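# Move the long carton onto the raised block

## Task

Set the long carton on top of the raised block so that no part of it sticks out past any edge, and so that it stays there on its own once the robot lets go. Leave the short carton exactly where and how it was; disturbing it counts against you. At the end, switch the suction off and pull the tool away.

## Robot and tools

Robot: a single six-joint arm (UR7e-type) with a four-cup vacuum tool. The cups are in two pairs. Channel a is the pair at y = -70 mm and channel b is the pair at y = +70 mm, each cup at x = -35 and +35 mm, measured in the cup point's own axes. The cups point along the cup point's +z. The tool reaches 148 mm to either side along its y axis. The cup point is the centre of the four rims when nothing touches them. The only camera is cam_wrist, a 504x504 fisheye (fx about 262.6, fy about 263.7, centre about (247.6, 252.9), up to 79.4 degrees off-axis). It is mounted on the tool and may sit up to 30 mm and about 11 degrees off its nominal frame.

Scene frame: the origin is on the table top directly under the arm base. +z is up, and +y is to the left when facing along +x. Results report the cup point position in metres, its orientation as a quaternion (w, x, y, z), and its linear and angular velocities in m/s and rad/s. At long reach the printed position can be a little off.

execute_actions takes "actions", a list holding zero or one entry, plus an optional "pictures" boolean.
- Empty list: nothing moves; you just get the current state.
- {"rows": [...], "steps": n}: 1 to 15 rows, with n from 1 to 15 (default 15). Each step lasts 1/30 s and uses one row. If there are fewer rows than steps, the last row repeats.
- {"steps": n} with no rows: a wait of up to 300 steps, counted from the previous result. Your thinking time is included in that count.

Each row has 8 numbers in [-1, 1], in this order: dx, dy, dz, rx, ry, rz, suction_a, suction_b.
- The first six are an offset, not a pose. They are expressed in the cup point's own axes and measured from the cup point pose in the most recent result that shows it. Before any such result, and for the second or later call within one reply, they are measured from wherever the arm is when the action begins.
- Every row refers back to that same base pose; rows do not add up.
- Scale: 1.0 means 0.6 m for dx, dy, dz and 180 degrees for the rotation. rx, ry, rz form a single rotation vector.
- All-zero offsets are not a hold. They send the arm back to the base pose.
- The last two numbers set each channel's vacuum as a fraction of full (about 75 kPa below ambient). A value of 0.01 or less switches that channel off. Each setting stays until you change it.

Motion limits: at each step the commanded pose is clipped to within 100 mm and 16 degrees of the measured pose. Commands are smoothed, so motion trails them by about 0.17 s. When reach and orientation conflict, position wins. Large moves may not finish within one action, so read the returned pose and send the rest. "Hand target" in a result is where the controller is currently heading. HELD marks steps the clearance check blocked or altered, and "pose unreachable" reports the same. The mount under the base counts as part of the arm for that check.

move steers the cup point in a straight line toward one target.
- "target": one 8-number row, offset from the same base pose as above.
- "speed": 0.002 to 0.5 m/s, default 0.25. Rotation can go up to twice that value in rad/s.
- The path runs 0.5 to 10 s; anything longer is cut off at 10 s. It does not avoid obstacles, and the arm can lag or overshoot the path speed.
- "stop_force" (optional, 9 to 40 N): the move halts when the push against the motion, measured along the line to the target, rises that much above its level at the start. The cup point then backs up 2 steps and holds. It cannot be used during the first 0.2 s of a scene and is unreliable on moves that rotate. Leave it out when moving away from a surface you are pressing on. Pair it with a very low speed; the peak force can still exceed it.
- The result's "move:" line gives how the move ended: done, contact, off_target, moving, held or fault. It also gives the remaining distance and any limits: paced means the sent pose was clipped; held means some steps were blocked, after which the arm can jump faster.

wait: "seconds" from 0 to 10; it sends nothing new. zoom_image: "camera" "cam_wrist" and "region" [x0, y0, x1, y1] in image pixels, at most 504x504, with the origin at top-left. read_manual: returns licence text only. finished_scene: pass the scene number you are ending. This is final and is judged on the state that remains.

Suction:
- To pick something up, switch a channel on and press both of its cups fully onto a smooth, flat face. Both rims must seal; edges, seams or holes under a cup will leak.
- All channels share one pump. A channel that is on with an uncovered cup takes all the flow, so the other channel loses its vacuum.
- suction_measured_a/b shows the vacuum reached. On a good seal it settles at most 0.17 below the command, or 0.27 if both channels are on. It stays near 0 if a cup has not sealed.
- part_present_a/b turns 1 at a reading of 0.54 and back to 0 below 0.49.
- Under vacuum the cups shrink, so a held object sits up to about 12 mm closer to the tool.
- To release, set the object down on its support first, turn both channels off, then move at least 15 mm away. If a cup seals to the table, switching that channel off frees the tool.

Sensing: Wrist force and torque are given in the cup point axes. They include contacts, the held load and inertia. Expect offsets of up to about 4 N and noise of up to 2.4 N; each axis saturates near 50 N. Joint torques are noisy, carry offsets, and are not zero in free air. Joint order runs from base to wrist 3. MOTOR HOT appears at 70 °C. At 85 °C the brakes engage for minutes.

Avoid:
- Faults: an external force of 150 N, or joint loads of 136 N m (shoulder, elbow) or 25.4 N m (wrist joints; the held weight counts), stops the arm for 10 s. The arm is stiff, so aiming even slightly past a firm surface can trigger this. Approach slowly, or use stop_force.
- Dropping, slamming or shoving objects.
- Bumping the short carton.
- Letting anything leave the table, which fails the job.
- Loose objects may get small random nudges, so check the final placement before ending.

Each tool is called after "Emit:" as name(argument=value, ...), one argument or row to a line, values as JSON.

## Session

Emit:
execute_actions(
  actions=[],
)

Scene clock: 0.00 s of 5300.00 s.
end_effector_position=(+0.4283, +0.0184, +0.4146) suction_measured_a=0.00 part_present_a=0 suction_measured_b=0.00 part_present_b=0 end_effector_quat_wxyz=(-0.002, -0.022, +1.000, -0.000) end_effector_velocity=(-0.000, +0.000, -0.000) end_effector_angular_velocity=(+0.000, +0.001, +0.001)
Joint positions: [-0.317 -1.768  1.734 -1.533 -1.572  1.254]
Joint velocities: [-0.     0.    -0.     0.001 -0.    -0.001]
Joint torques (N m, as the arm reports them, + toward a larger angle): no reading
Wrist force (N, on the end effector, along its own x y z axes, offset not removed): no reading
Wrist torque (N m, same axes, about the end effector's origin, offset not removed): no reading
Hand target: +0.428, +0.018, +0.415; -0.002, -0.022, +1.000, -0.000

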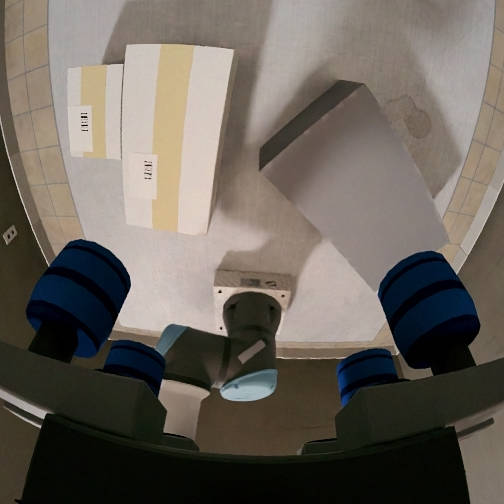

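Emit:
zoom_image(
  camera="cam_wrist",
  region=[55, 30, 255, 140],
)

Emit:
zoom_image(
  camera="cam_wrist",
  region=[55, 135, 255, 250],
)

Emit:
zoom_image(
  camera="cam_wrist",
  region=[245, 65, 385, 190],
)

Emit:
zoom_image(
  camera="cam_wrist",
  region=[340, 190, 480, 310],
)

Emit:
zoom_image(
  camera="cam_wrist",
  region=[190, 255, 310, 350],
)

Emit:
zoom_image(
  camera="cam_wrist",
  region=[20, 230, 180, 390],
)

Emit:
zoom_image(
  camera="cam_wrist",
  region=[330, 240, 490, 400],
)

Region (55, 30, 255, 140) of cam_wrist's 504x504 image, scaled by 2.520, with more detail than that image has; it fills the top 277 rows of this view, and the rest is white.

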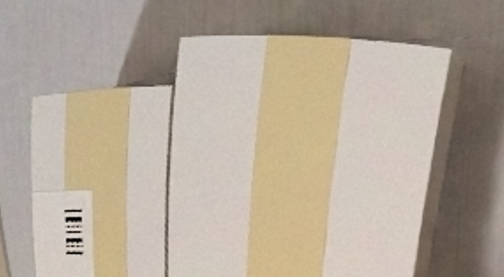

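Region (55, 135, 255, 250) of cam_wrist's 504x504 image, scaled by 2.520, with more detail than that image has; it fills the top 290 rows of this view, and the rest is white.

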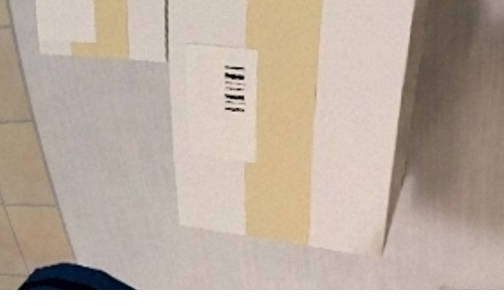

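Region (245, 65, 385, 190) of cam_wrist's 504x504 image, scaled by 3.600, with more detail than that image has; it fills the top 450 rows of this view, and the rest is white.

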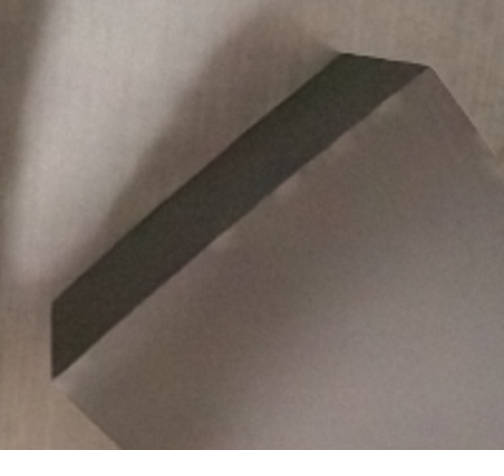

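Region (340, 190, 480, 310) of cam_wrist's 504x504 image, scaled by 3.600, with more detail than that image has; it fills the top 432 rows of this view, and the rest is white.

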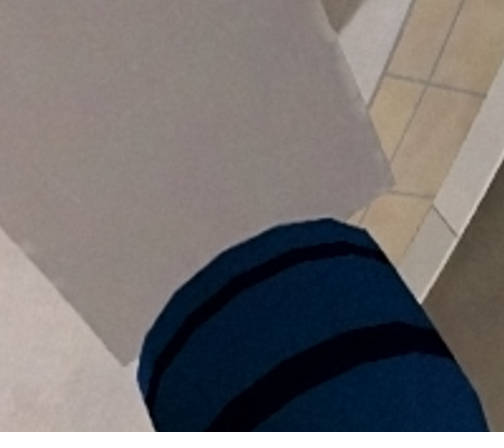

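Region (190, 255, 310, 350) of cam_wrist's 504x504 image, scaled by 4.200, with more detail than that image has; it fills the top 399 rows of this view, and the rest is white.

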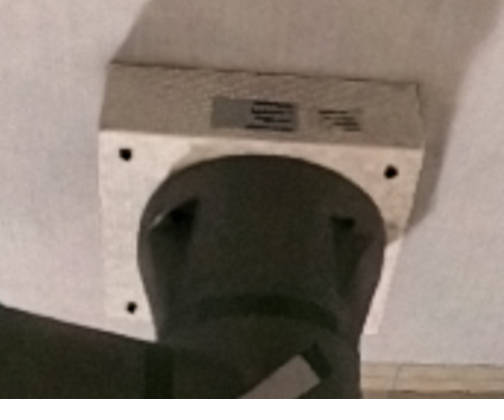

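Region (20, 230, 180, 390) of cam_wrist's 504x504 image, scaled by 3.150, with more detail than that image has.

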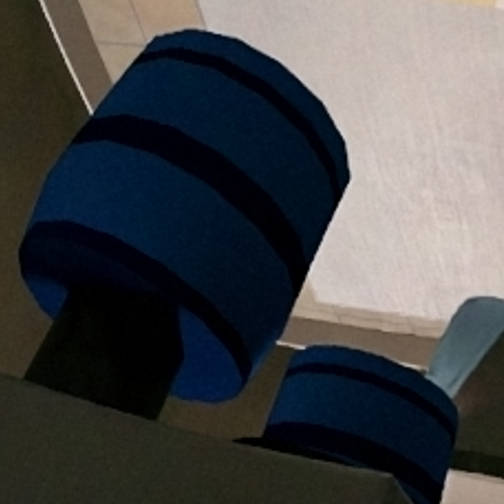

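Region (330, 240, 490, 400) of cam_wrist's 504x504 image, scaled by 3.150, with more detail than that image has.

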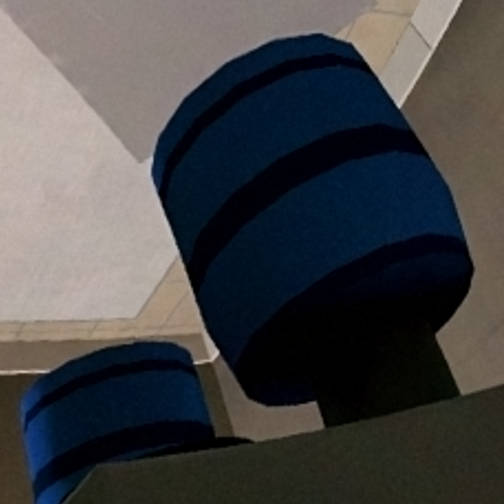

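Emit:
zoom_image(
  camera="cam_wrist",
  region=[105, 30, 165, 90],
)

Emit:
zoom_image(
  camera="cam_wrist",
  region=[200, 30, 260, 90],
)

Emit:
zoom_image(
  camera="cam_wrist",
  region=[175, 180, 245, 250],
)

Emit:
zoom_image(
  camera="cam_wrist",
  region=[100, 140, 170, 240],
)

Emit:
zoom_image(
  camera="cam_wrist",
  region=[55, 50, 135, 170],
)

Region (105, 30, 165, 90) of cam_wrist's 504x504 image, scaled by 8.400, with more detail than that image has.

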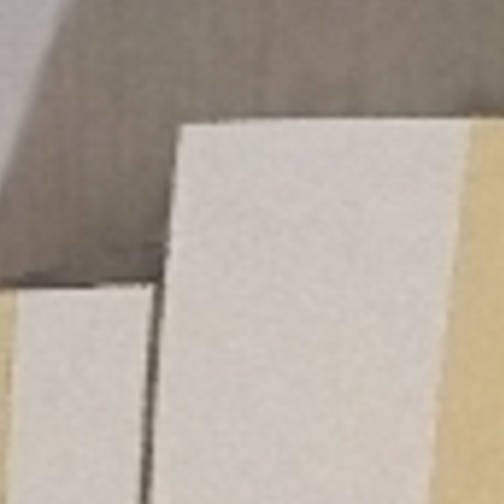

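Region (200, 30, 260, 90) of cam_wrist's 504x504 image, scaled by 8.400, with more detail than that image has.

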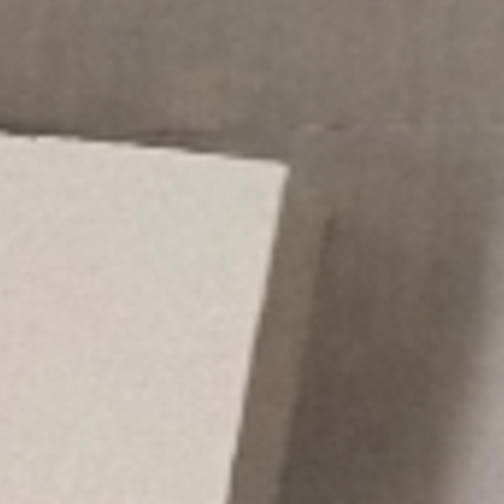

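Region (175, 180, 245, 250) of cam_wrist's 504x504 image, scaled by 7.200, with more detail than that image has.

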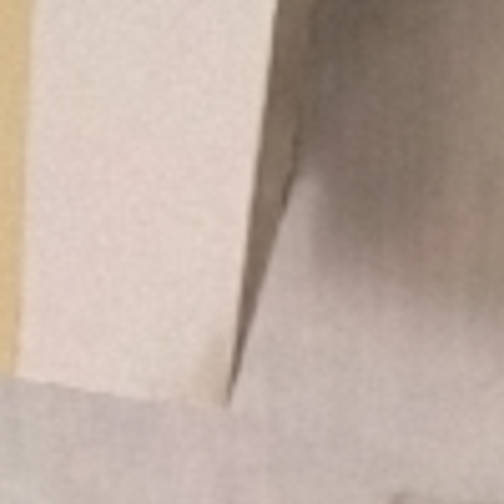

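Region (100, 140, 170, 240) of cam_wrist's 504x504 image, scaled by 5.040, with more detail than that image has; it fills the left 353 columns of this view, and the rest is white.

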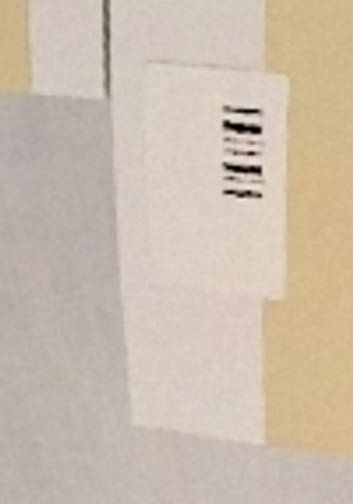

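Region (55, 50, 135, 170) of cam_wrist's 504x504 image, scaled by 4.200, with more detail than that image has.

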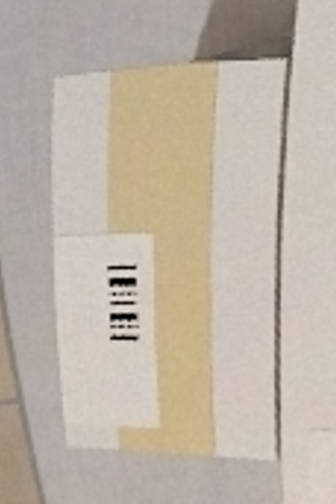

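Emit:
move(
  target=[0.0, 0.233, 0.466, 0, 0, 0.5506, 0, 0],
  speed=0.5,
)

Scene clock: 18.80 s of 5300.00 s.
end_effector_position=(+0.4215, +0.1577, +0.1353) suction_measured_a=0.00 part_present_a=0 suction_measured_b=0.00 part_present_b=0 end_effector_quat_wxyz=(-0.001, +0.746, +0.666, -0.002) end_effector_velocity=(+0.000, +0.001, -0.002) end_effector_angular_velocity=(-0.003, -0.001, -0.014)
Joint positions: [ 0.014 -1.458  2.222 -2.33  -1.571  3.312]
Joint velocities: [ 0.004  0.006  0.001 -0.009 -0.003  0.018]
Joint torques (N m, as the arm reports them, + toward a larger angle): [  8.94 -15.57 -16.18  -4.74  -1.3    2.81]
Wrist force (N, on the end effector, along its own x y z axes, offset not removed): [2.2 -0.2 -0.4]
Wrist torque (N m, same axes, about the end effector's origin, offset not removed): [-0.03 -0.10 0.10]
Hand target: +0.422, +0.158, +0.135; -0.001, +0.747, +0.665, -0.002
Off the commanded pose: 0.001 m, 0 deg.
After step 90, 13.33 s passed at rest.
move: done

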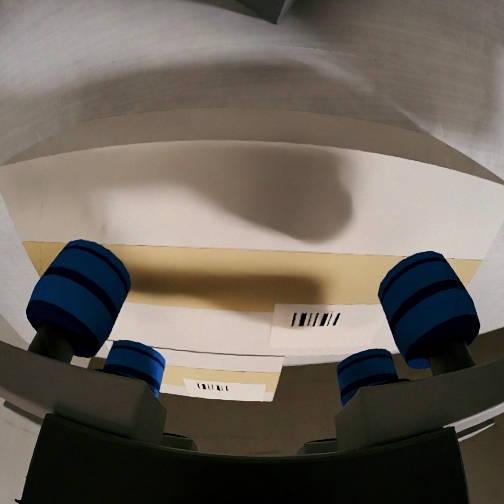

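Emit:
zoom_image(
  camera="cam_wrist",
  region=[210, 0, 310, 180],
)

Emit:
zoom_image(
  camera="cam_wrist",
  region=[190, 230, 330, 410],
)

Emit:
zoom_image(
  camera="cam_wrist",
  region=[0, 90, 160, 260],
)

Emit:
zoom_image(
  camera="cam_wrist",
  region=[344, 100, 504, 280],
)

Region (210, 0, 310, 180) of cam_wrist's 504x504 image, scaled by 2.800, with more detail than that image has.

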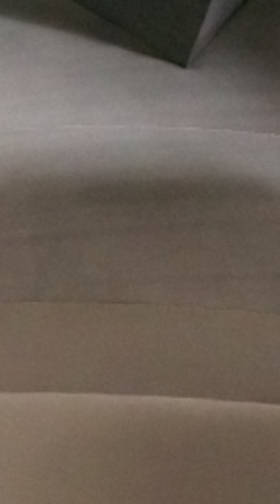

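Region (190, 230, 330, 410) of cam_wrist's 504x504 image, scaled by 2.800, with more detail than that image has.

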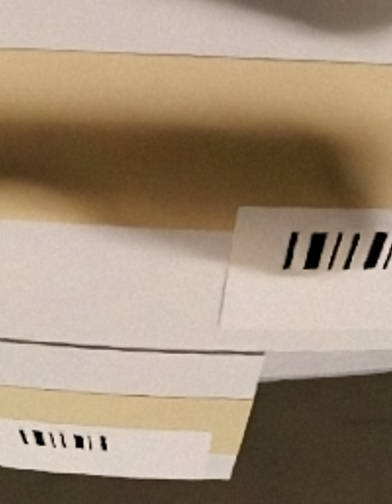

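Region (0, 90, 160, 260) of cam_wrist's 504x504 image, scaled by 2.965, with more detail than that image has; it fills the left 474 columns of this view, and the rest is white.

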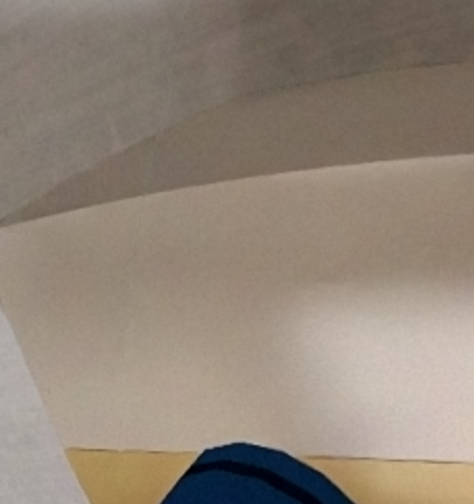

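Region (344, 100, 504, 280) of cam_wrist's 504x504 image, scaled by 2.800, with more detail than that image has.

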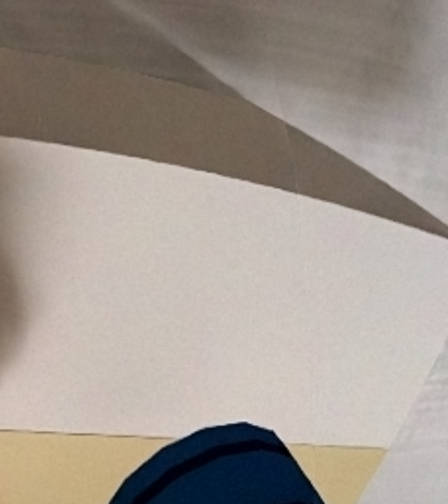

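Emit:
move(
  target=[0.002, 0, 0.0667, 0, 0, 0, 1, 1],
  speed=0.045,
  stop_force=30,
)

Emit:
execute_actions(
  actions=[
    {"steps": 15},
  ],
  pictures=false,
)

Scene clock: 26.07 s of 5300.00 s.
end_effector_position=(+0.4215, +0.1589, +0.0955) suction_measured_a=0.46 part_present_a=0 suction_measured_b=0.46 part_present_b=0 end_effector_quat_wxyz=(-0.001, +0.746, +0.666, -0.002) end_effector_velocity=(+0.001, -0.000, -0.002) end_effector_angular_velocity=(-0.000, -0.001, -0.000)
Joint positions: [ 0.016 -1.369  2.26  -2.458 -1.571  3.315]
Joint velocities: [ 0.     0.006  0.001 -0.008 -0.     0.   ]
Joint torques (N m, as the arm reports them, + toward a larger angle): [  8.97 -23.56 -21.    -7.44   1.03   2.8 ]
Wrist force (N, on the end effector, along its own x y z axes, offset not removed): [-0.1 -1.1 15.2]
Wrist torque (N m, same axes, about the end effector's origin, offset not removed): [0.53 0.22 0.09]
Hand target: +0.422, +0.159, +0.095; -0.001, +0.746, +0.666, -0.002
Off the commanded pose: 0.000 m, 0 deg.
After step 90, 2.93 s passed at rest.
move: done

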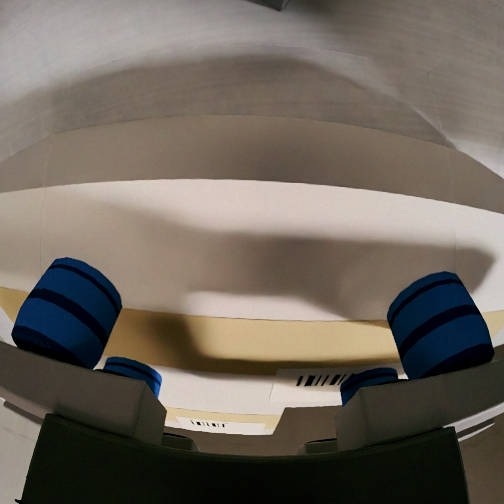

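Scene clock: 26.57 s of 5300.00 s.
end_effector_position=(+0.4215, +0.1589, +0.0953) suction_measured_a=0.73 part_present_a=1 suction_measured_b=0.73 part_present_b=1 end_effector_quat_wxyz=(-0.001, +0.746, +0.666, -0.002) end_effector_velocity=(+0.000, +0.000, +0.000) end_effector_angular_velocity=(+0.001, -0.003, -0.001)
Joint positions: [ 0.016 -1.368  2.261 -2.459 -1.571  3.315]
Joint velocities: [ 0.    -0.     0.    -0.003  0.     0.001]
Joint torques (N m, as the arm reports them, + toward a larger angle): [  9.41 -23.21 -20.44  -6.88  -0.63   2.85]
Wrist force (N, on the end effector, along its own x y z axes, offset not removed): [1.2 -0.9 15.5]
Wrist torque (N m, same axes, about the end effector's origin, offset not removed): [0.28 0.07 0.12]
Hand target: +0.422, +0.159, +0.095; -0.001, +0.746, +0.666, -0.002
Off the commanded pose: 0.000 m, 0 deg.
Steps of this call (steps 1 to 15: nothing new was sent). Readings (end_effector_position | what the end effector reports):
1: (+0.4215, +0.1589, +0.0955) | suction_measured_a=0.49 part_present_a=0 suction_measured_b=0.49 part_present_b=0
2: (+0.4215, +0.1589, +0.0955) | suction_measured_a=0.53 part_present_a=0 suction_measured_b=0.53 part_present_b=0
4: (+0.4215, +0.1589, +0.0954) | suction_measured_a=0.59 part_present_a=1 suction_measured_b=0.59 part_present_b=1
8: (+0.4215, +0.1589, +0.0953) | suction_measured_a=0.66 part_present_a=1 suction_measured_b=0.66 part_present_b=1
15: the state above

Emit:
move(
  target=[-0.075, 0, -0.2495, 0, 0, 0, 1, 1],
  speed=0.25,
)

Emit:
move(
  target=[-0.5133, -0.0558, 0.027, 0, 0, -0.3106, 1, 1],
  speed=0.35,
)

Scene clock: 33.37 s of 5300.00 s.
end_effector_position=(+0.4169, +0.1144, +0.2446) suction_measured_a=0.76 part_present_a=1 suction_measured_b=0.76 part_present_b=1 end_effector_quat_wxyz=(-0.001, +0.746, +0.666, -0.002) end_effector_velocity=(-0.000, -0.001, +0.002) end_effector_angular_velocity=(-0.000, +0.000, -0.000)
Joint positions: [-0.09  -1.676  2.103 -1.994 -1.571  3.209]
Joint velocities: [-0.002 -0.003 -0.004  0.008 -0.    -0.002]
Joint torques (N m, as the arm reports them, + toward a larger angle): [ -7.52 -34.08 -41.26  -4.07   1.48  -2.79]
Wrist force (N, on the end effector, along its own x y z axes, offset not removed): [1.4 -0.1 16.4]
Wrist torque (N m, same axes, about the end effector's origin, offset not removed): [0.44 -0.03 0.12]
Hand target: +0.417, +0.114, +0.245; -0.001, +0.746, +0.666, -0.002
Off the commanded pose: 0.001 m, 0 deg.
move: done

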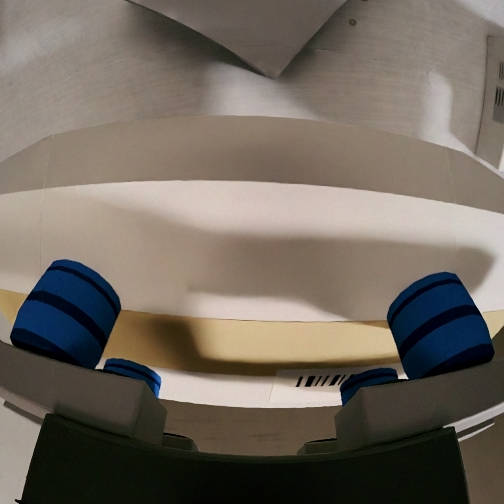

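Scene clock: 35.50 s of 5300.00 s.
end_effector_position=(+0.3486, -0.1869, +0.2285) suction_measured_a=0.76 part_present_a=1 suction_measured_b=0.76 part_present_b=1 end_effector_quat_wxyz=(-0.002, +0.347, +0.938, +0.000) end_effector_velocity=(+0.000, -0.003, +0.001) end_effector_angular_velocity=(+0.001, -0.004, +0.010)
Joint positions: [-0.879 -1.755  2.214 -2.026 -1.572  1.445]
Joint velocities: [-0.008  0.002 -0.003 -0.002  0.004 -0.018]
Joint torques (N m, as the arm reports them, + toward a larger angle): [ -9.03 -11.4  -41.43  -5.98   2.02  -2.82]
Wrist force (N, on the end effector, along its own x y z axes, offset not removed): [0.9 -0.3 15.1]
Wrist torque (N m, same axes, about the end effector's origin, offset not removed): [0.47 0.11 0.05]
Hand target: +0.349, -0.187, +0.228; -0.002, +0.347, +0.938, +0.000
Off the commanded pose: 0.001 m, 0 deg.
move: done

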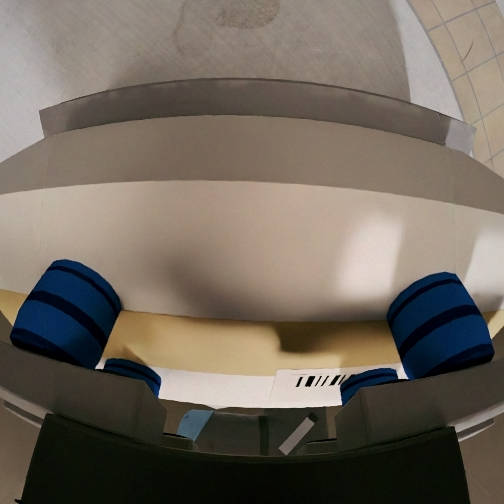

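Emit:
zoom_image(
  camera="cam_wrist",
  region=[10, 70, 130, 180],
)

Emit:
zoom_image(
  camera="cam_wrist",
  region=[390, 80, 504, 190],
)

Emit:
zoom_image(
  camera="cam_wrist",
  region=[215, 60, 295, 200],
)

Region (10, 70, 130, 180) of cam_wrist's 504x504 image, scaled by 4.200, with more detail than that image has; it fills the top 462 rows of this view, and the rest is white.

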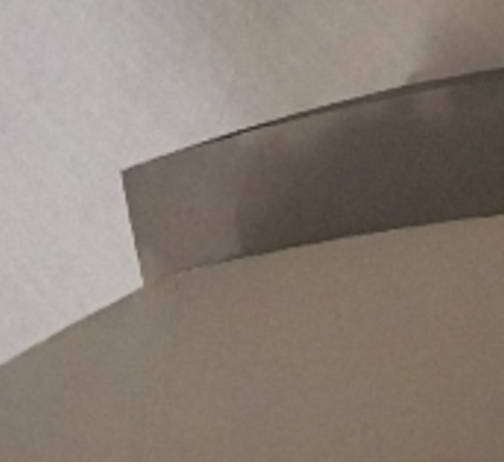

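Region (390, 80, 504, 190) of cam_wrist's 504x504 image, scaled by 4.421, with more detail than that image has; it fills the top 486 rows of this view, and the rest is white.

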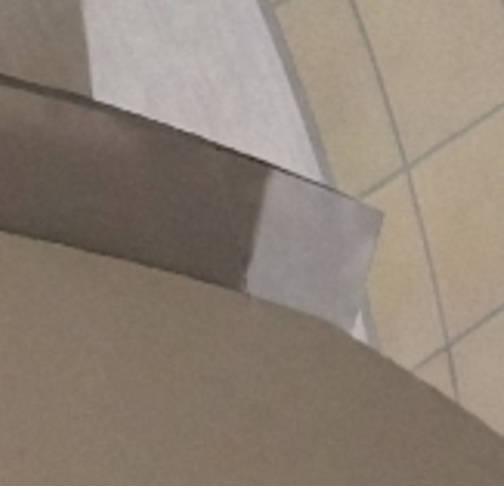

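Region (215, 60, 295, 200) of cam_wrist's 504x504 image, scaled by 3.600, with more detail than that image has; it fills the left 288 columns of this view, and the rest is white.

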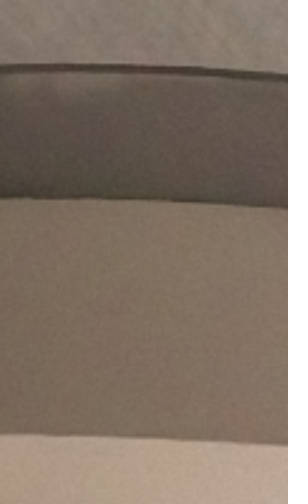

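Emit:
move(
  target=[0, 0.001, 0.0195, 0, 0, 0, 1, 1],
  speed=0.04,
  stop_force=12,
)

Emit:
move(
  target=[0, 0, 0.03, 0, 0, 0, 1, 1],
  speed=0.006,
  stop_force=10,
)

Scene clock: 41.00 s of 5300.00 s.
end_effector_position=(+0.3489, -0.1864, +0.2172) suction_measured_a=0.76 part_present_a=1 suction_measured_b=0.76 part_present_b=1 end_effector_quat_wxyz=(-0.002, +0.347, +0.938, +0.000) end_effector_velocity=(-0.000, +0.001, -0.003) end_effector_angular_velocity=(+0.001, +0.002, -0.001)
Joint positions: [-0.878 -1.739  2.234 -2.061 -1.572  1.447]
Joint velocities: [ 0.001  0.004  0.006 -0.008 -0.     0.001]
Joint torques (N m, as the arm reports them, + toward a larger angle): [  9.49 -12.46 -26.95  -6.31  -0.87   2.86]
Wrist force (N, on the end effector, along its own x y z axes, offset not removed): [1.8 -1.1 15.6]
Wrist torque (N m, same axes, about the end effector's origin, offset not removed): [0.38 0.01 0.03]
Hand target: +0.349, -0.186, +0.217; -0.002, +0.347, +0.938, +0.000
Off the commanded pose: 0.000 m, 0 deg.
move: done

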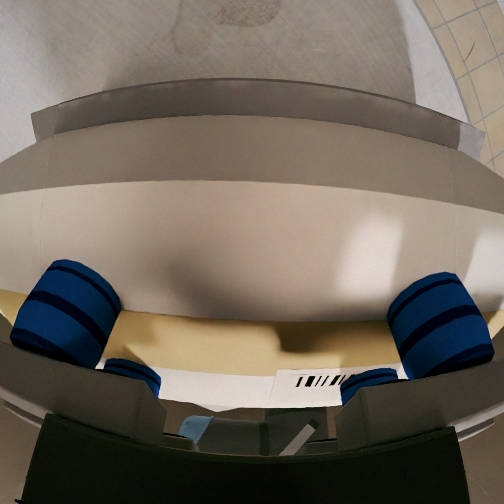

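Scene clock: 42.37 s of 5300.00 s.
end_effector_position=(+0.3489, -0.1864, +0.2113) suction_measured_a=0.76 part_present_a=1 suction_measured_b=0.76 part_present_b=1 end_effector_quat_wxyz=(-0.002, +0.347, +0.938, +0.000) end_effector_velocity=(-0.000, +0.000, +0.001) end_effector_angular_velocity=(+0.002, +0.002, +0.001)
Joint positions: [-0.878 -1.73   2.244 -2.08  -1.572  1.447]
Joint velocities: [ 0.001 -0.002 -0.003  0.007 -0.    -0.   ]
Joint torques (N m, as the arm reports them, + toward a larger angle): [  0.77 -22.06 -29.73  -0.14  -0.22  -0.16]
Wrist force (N, on the end effector, along its own x y z axes, offset not removed): [0.6 -0.7 -5.0]
Wrist torque (N m, same axes, about the end effector's origin, offset not removed): [-1.33 -1.09 -0.17]
Hand target: +0.349, -0.186, +0.212; -0.002, +0.347, +0.938, +0.000
Off the commanded pose: 0.012 m, 0 deg.
move: contact

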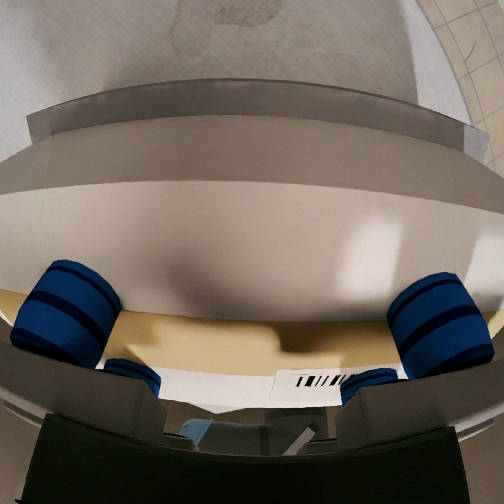

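The carton rests on the block (gentle contact at the predicted height). Releasing and rising straight up.

Emit:
move(
  target=[0, 0, -0.3, 0, 0, 0, 0, 0],
  speed=0.22,
)

Scene clock: 44.33 s of 5300.00 s.
end_effector_position=(+0.3494, -0.1867, +0.3909) suction_measured_a=0.00 part_present_a=0 suction_measured_b=0.00 part_present_b=0 end_effector_quat_wxyz=(-0.002, +0.347, +0.938, +0.000) end_effector_velocity=(-0.000, +0.000, +0.002) end_effector_angular_velocity=(+0.002, +0.002, +0.000)
Joint positions: [-0.877 -1.851  1.857 -1.572 -1.572  1.447]
Joint velocities: [-0.     0.001 -0.007  0.009 -0.    -0.   ]
Joint torques (N m, as the arm reports them, + toward a larger angle): [ -8.79  -4.04 -36.87  -2.14  -1.47  -2.92]
Wrist force (N, on the end effector, along its own x y z axes, offset not removed): [1.7 -0.7 -1.3]
Wrist torque (N m, same axes, about the end effector's origin, offset not removed): [-0.10 -0.14 0.11]
Hand target: +0.349, -0.187, +0.391; -0.002, +0.347, +0.938, +0.000
Off the commanded pose: 0.000 m, 0 deg.
move: done

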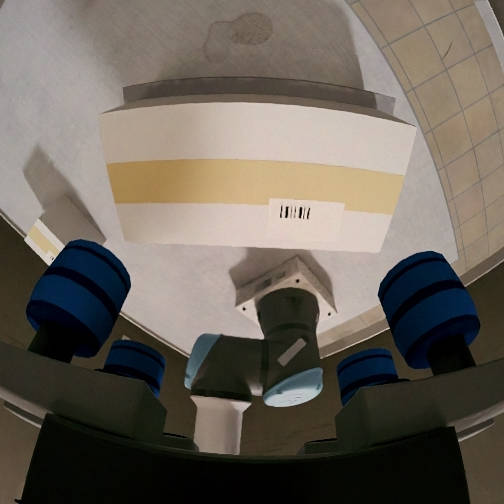

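Emit:
zoom_image(
  camera="cam_wrist",
  region=[90, 60, 430, 270],
)

Emit:
zoom_image(
  camera="cam_wrist",
  region=[10, 170, 120, 280],
)

Region (90, 60, 430, 270) of cam_wrist's 504x504 image, scaled by 1.482, with more detail than that image has; it fills the top 311 rows of this view, and the rest is white.

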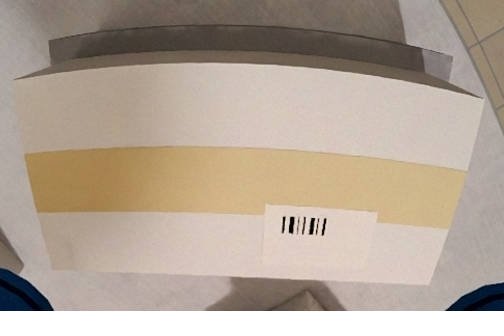

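Region (10, 170, 120, 280) of cam_wrist's 504x504 image, scaled by 4.582, with more detail than that image has.

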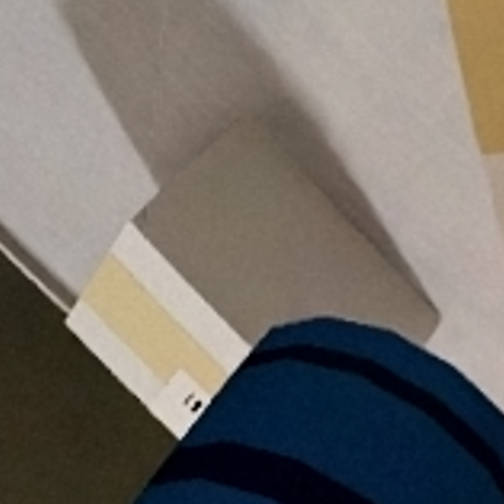

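The long carton is centred on the block, and the short carton's corners match their starting positions to within about a pixel. The tool is clear, so I'm finishing scene 2.

Emit:
finished_scene(
  scene=2,
)

The scene is finished: the task was done.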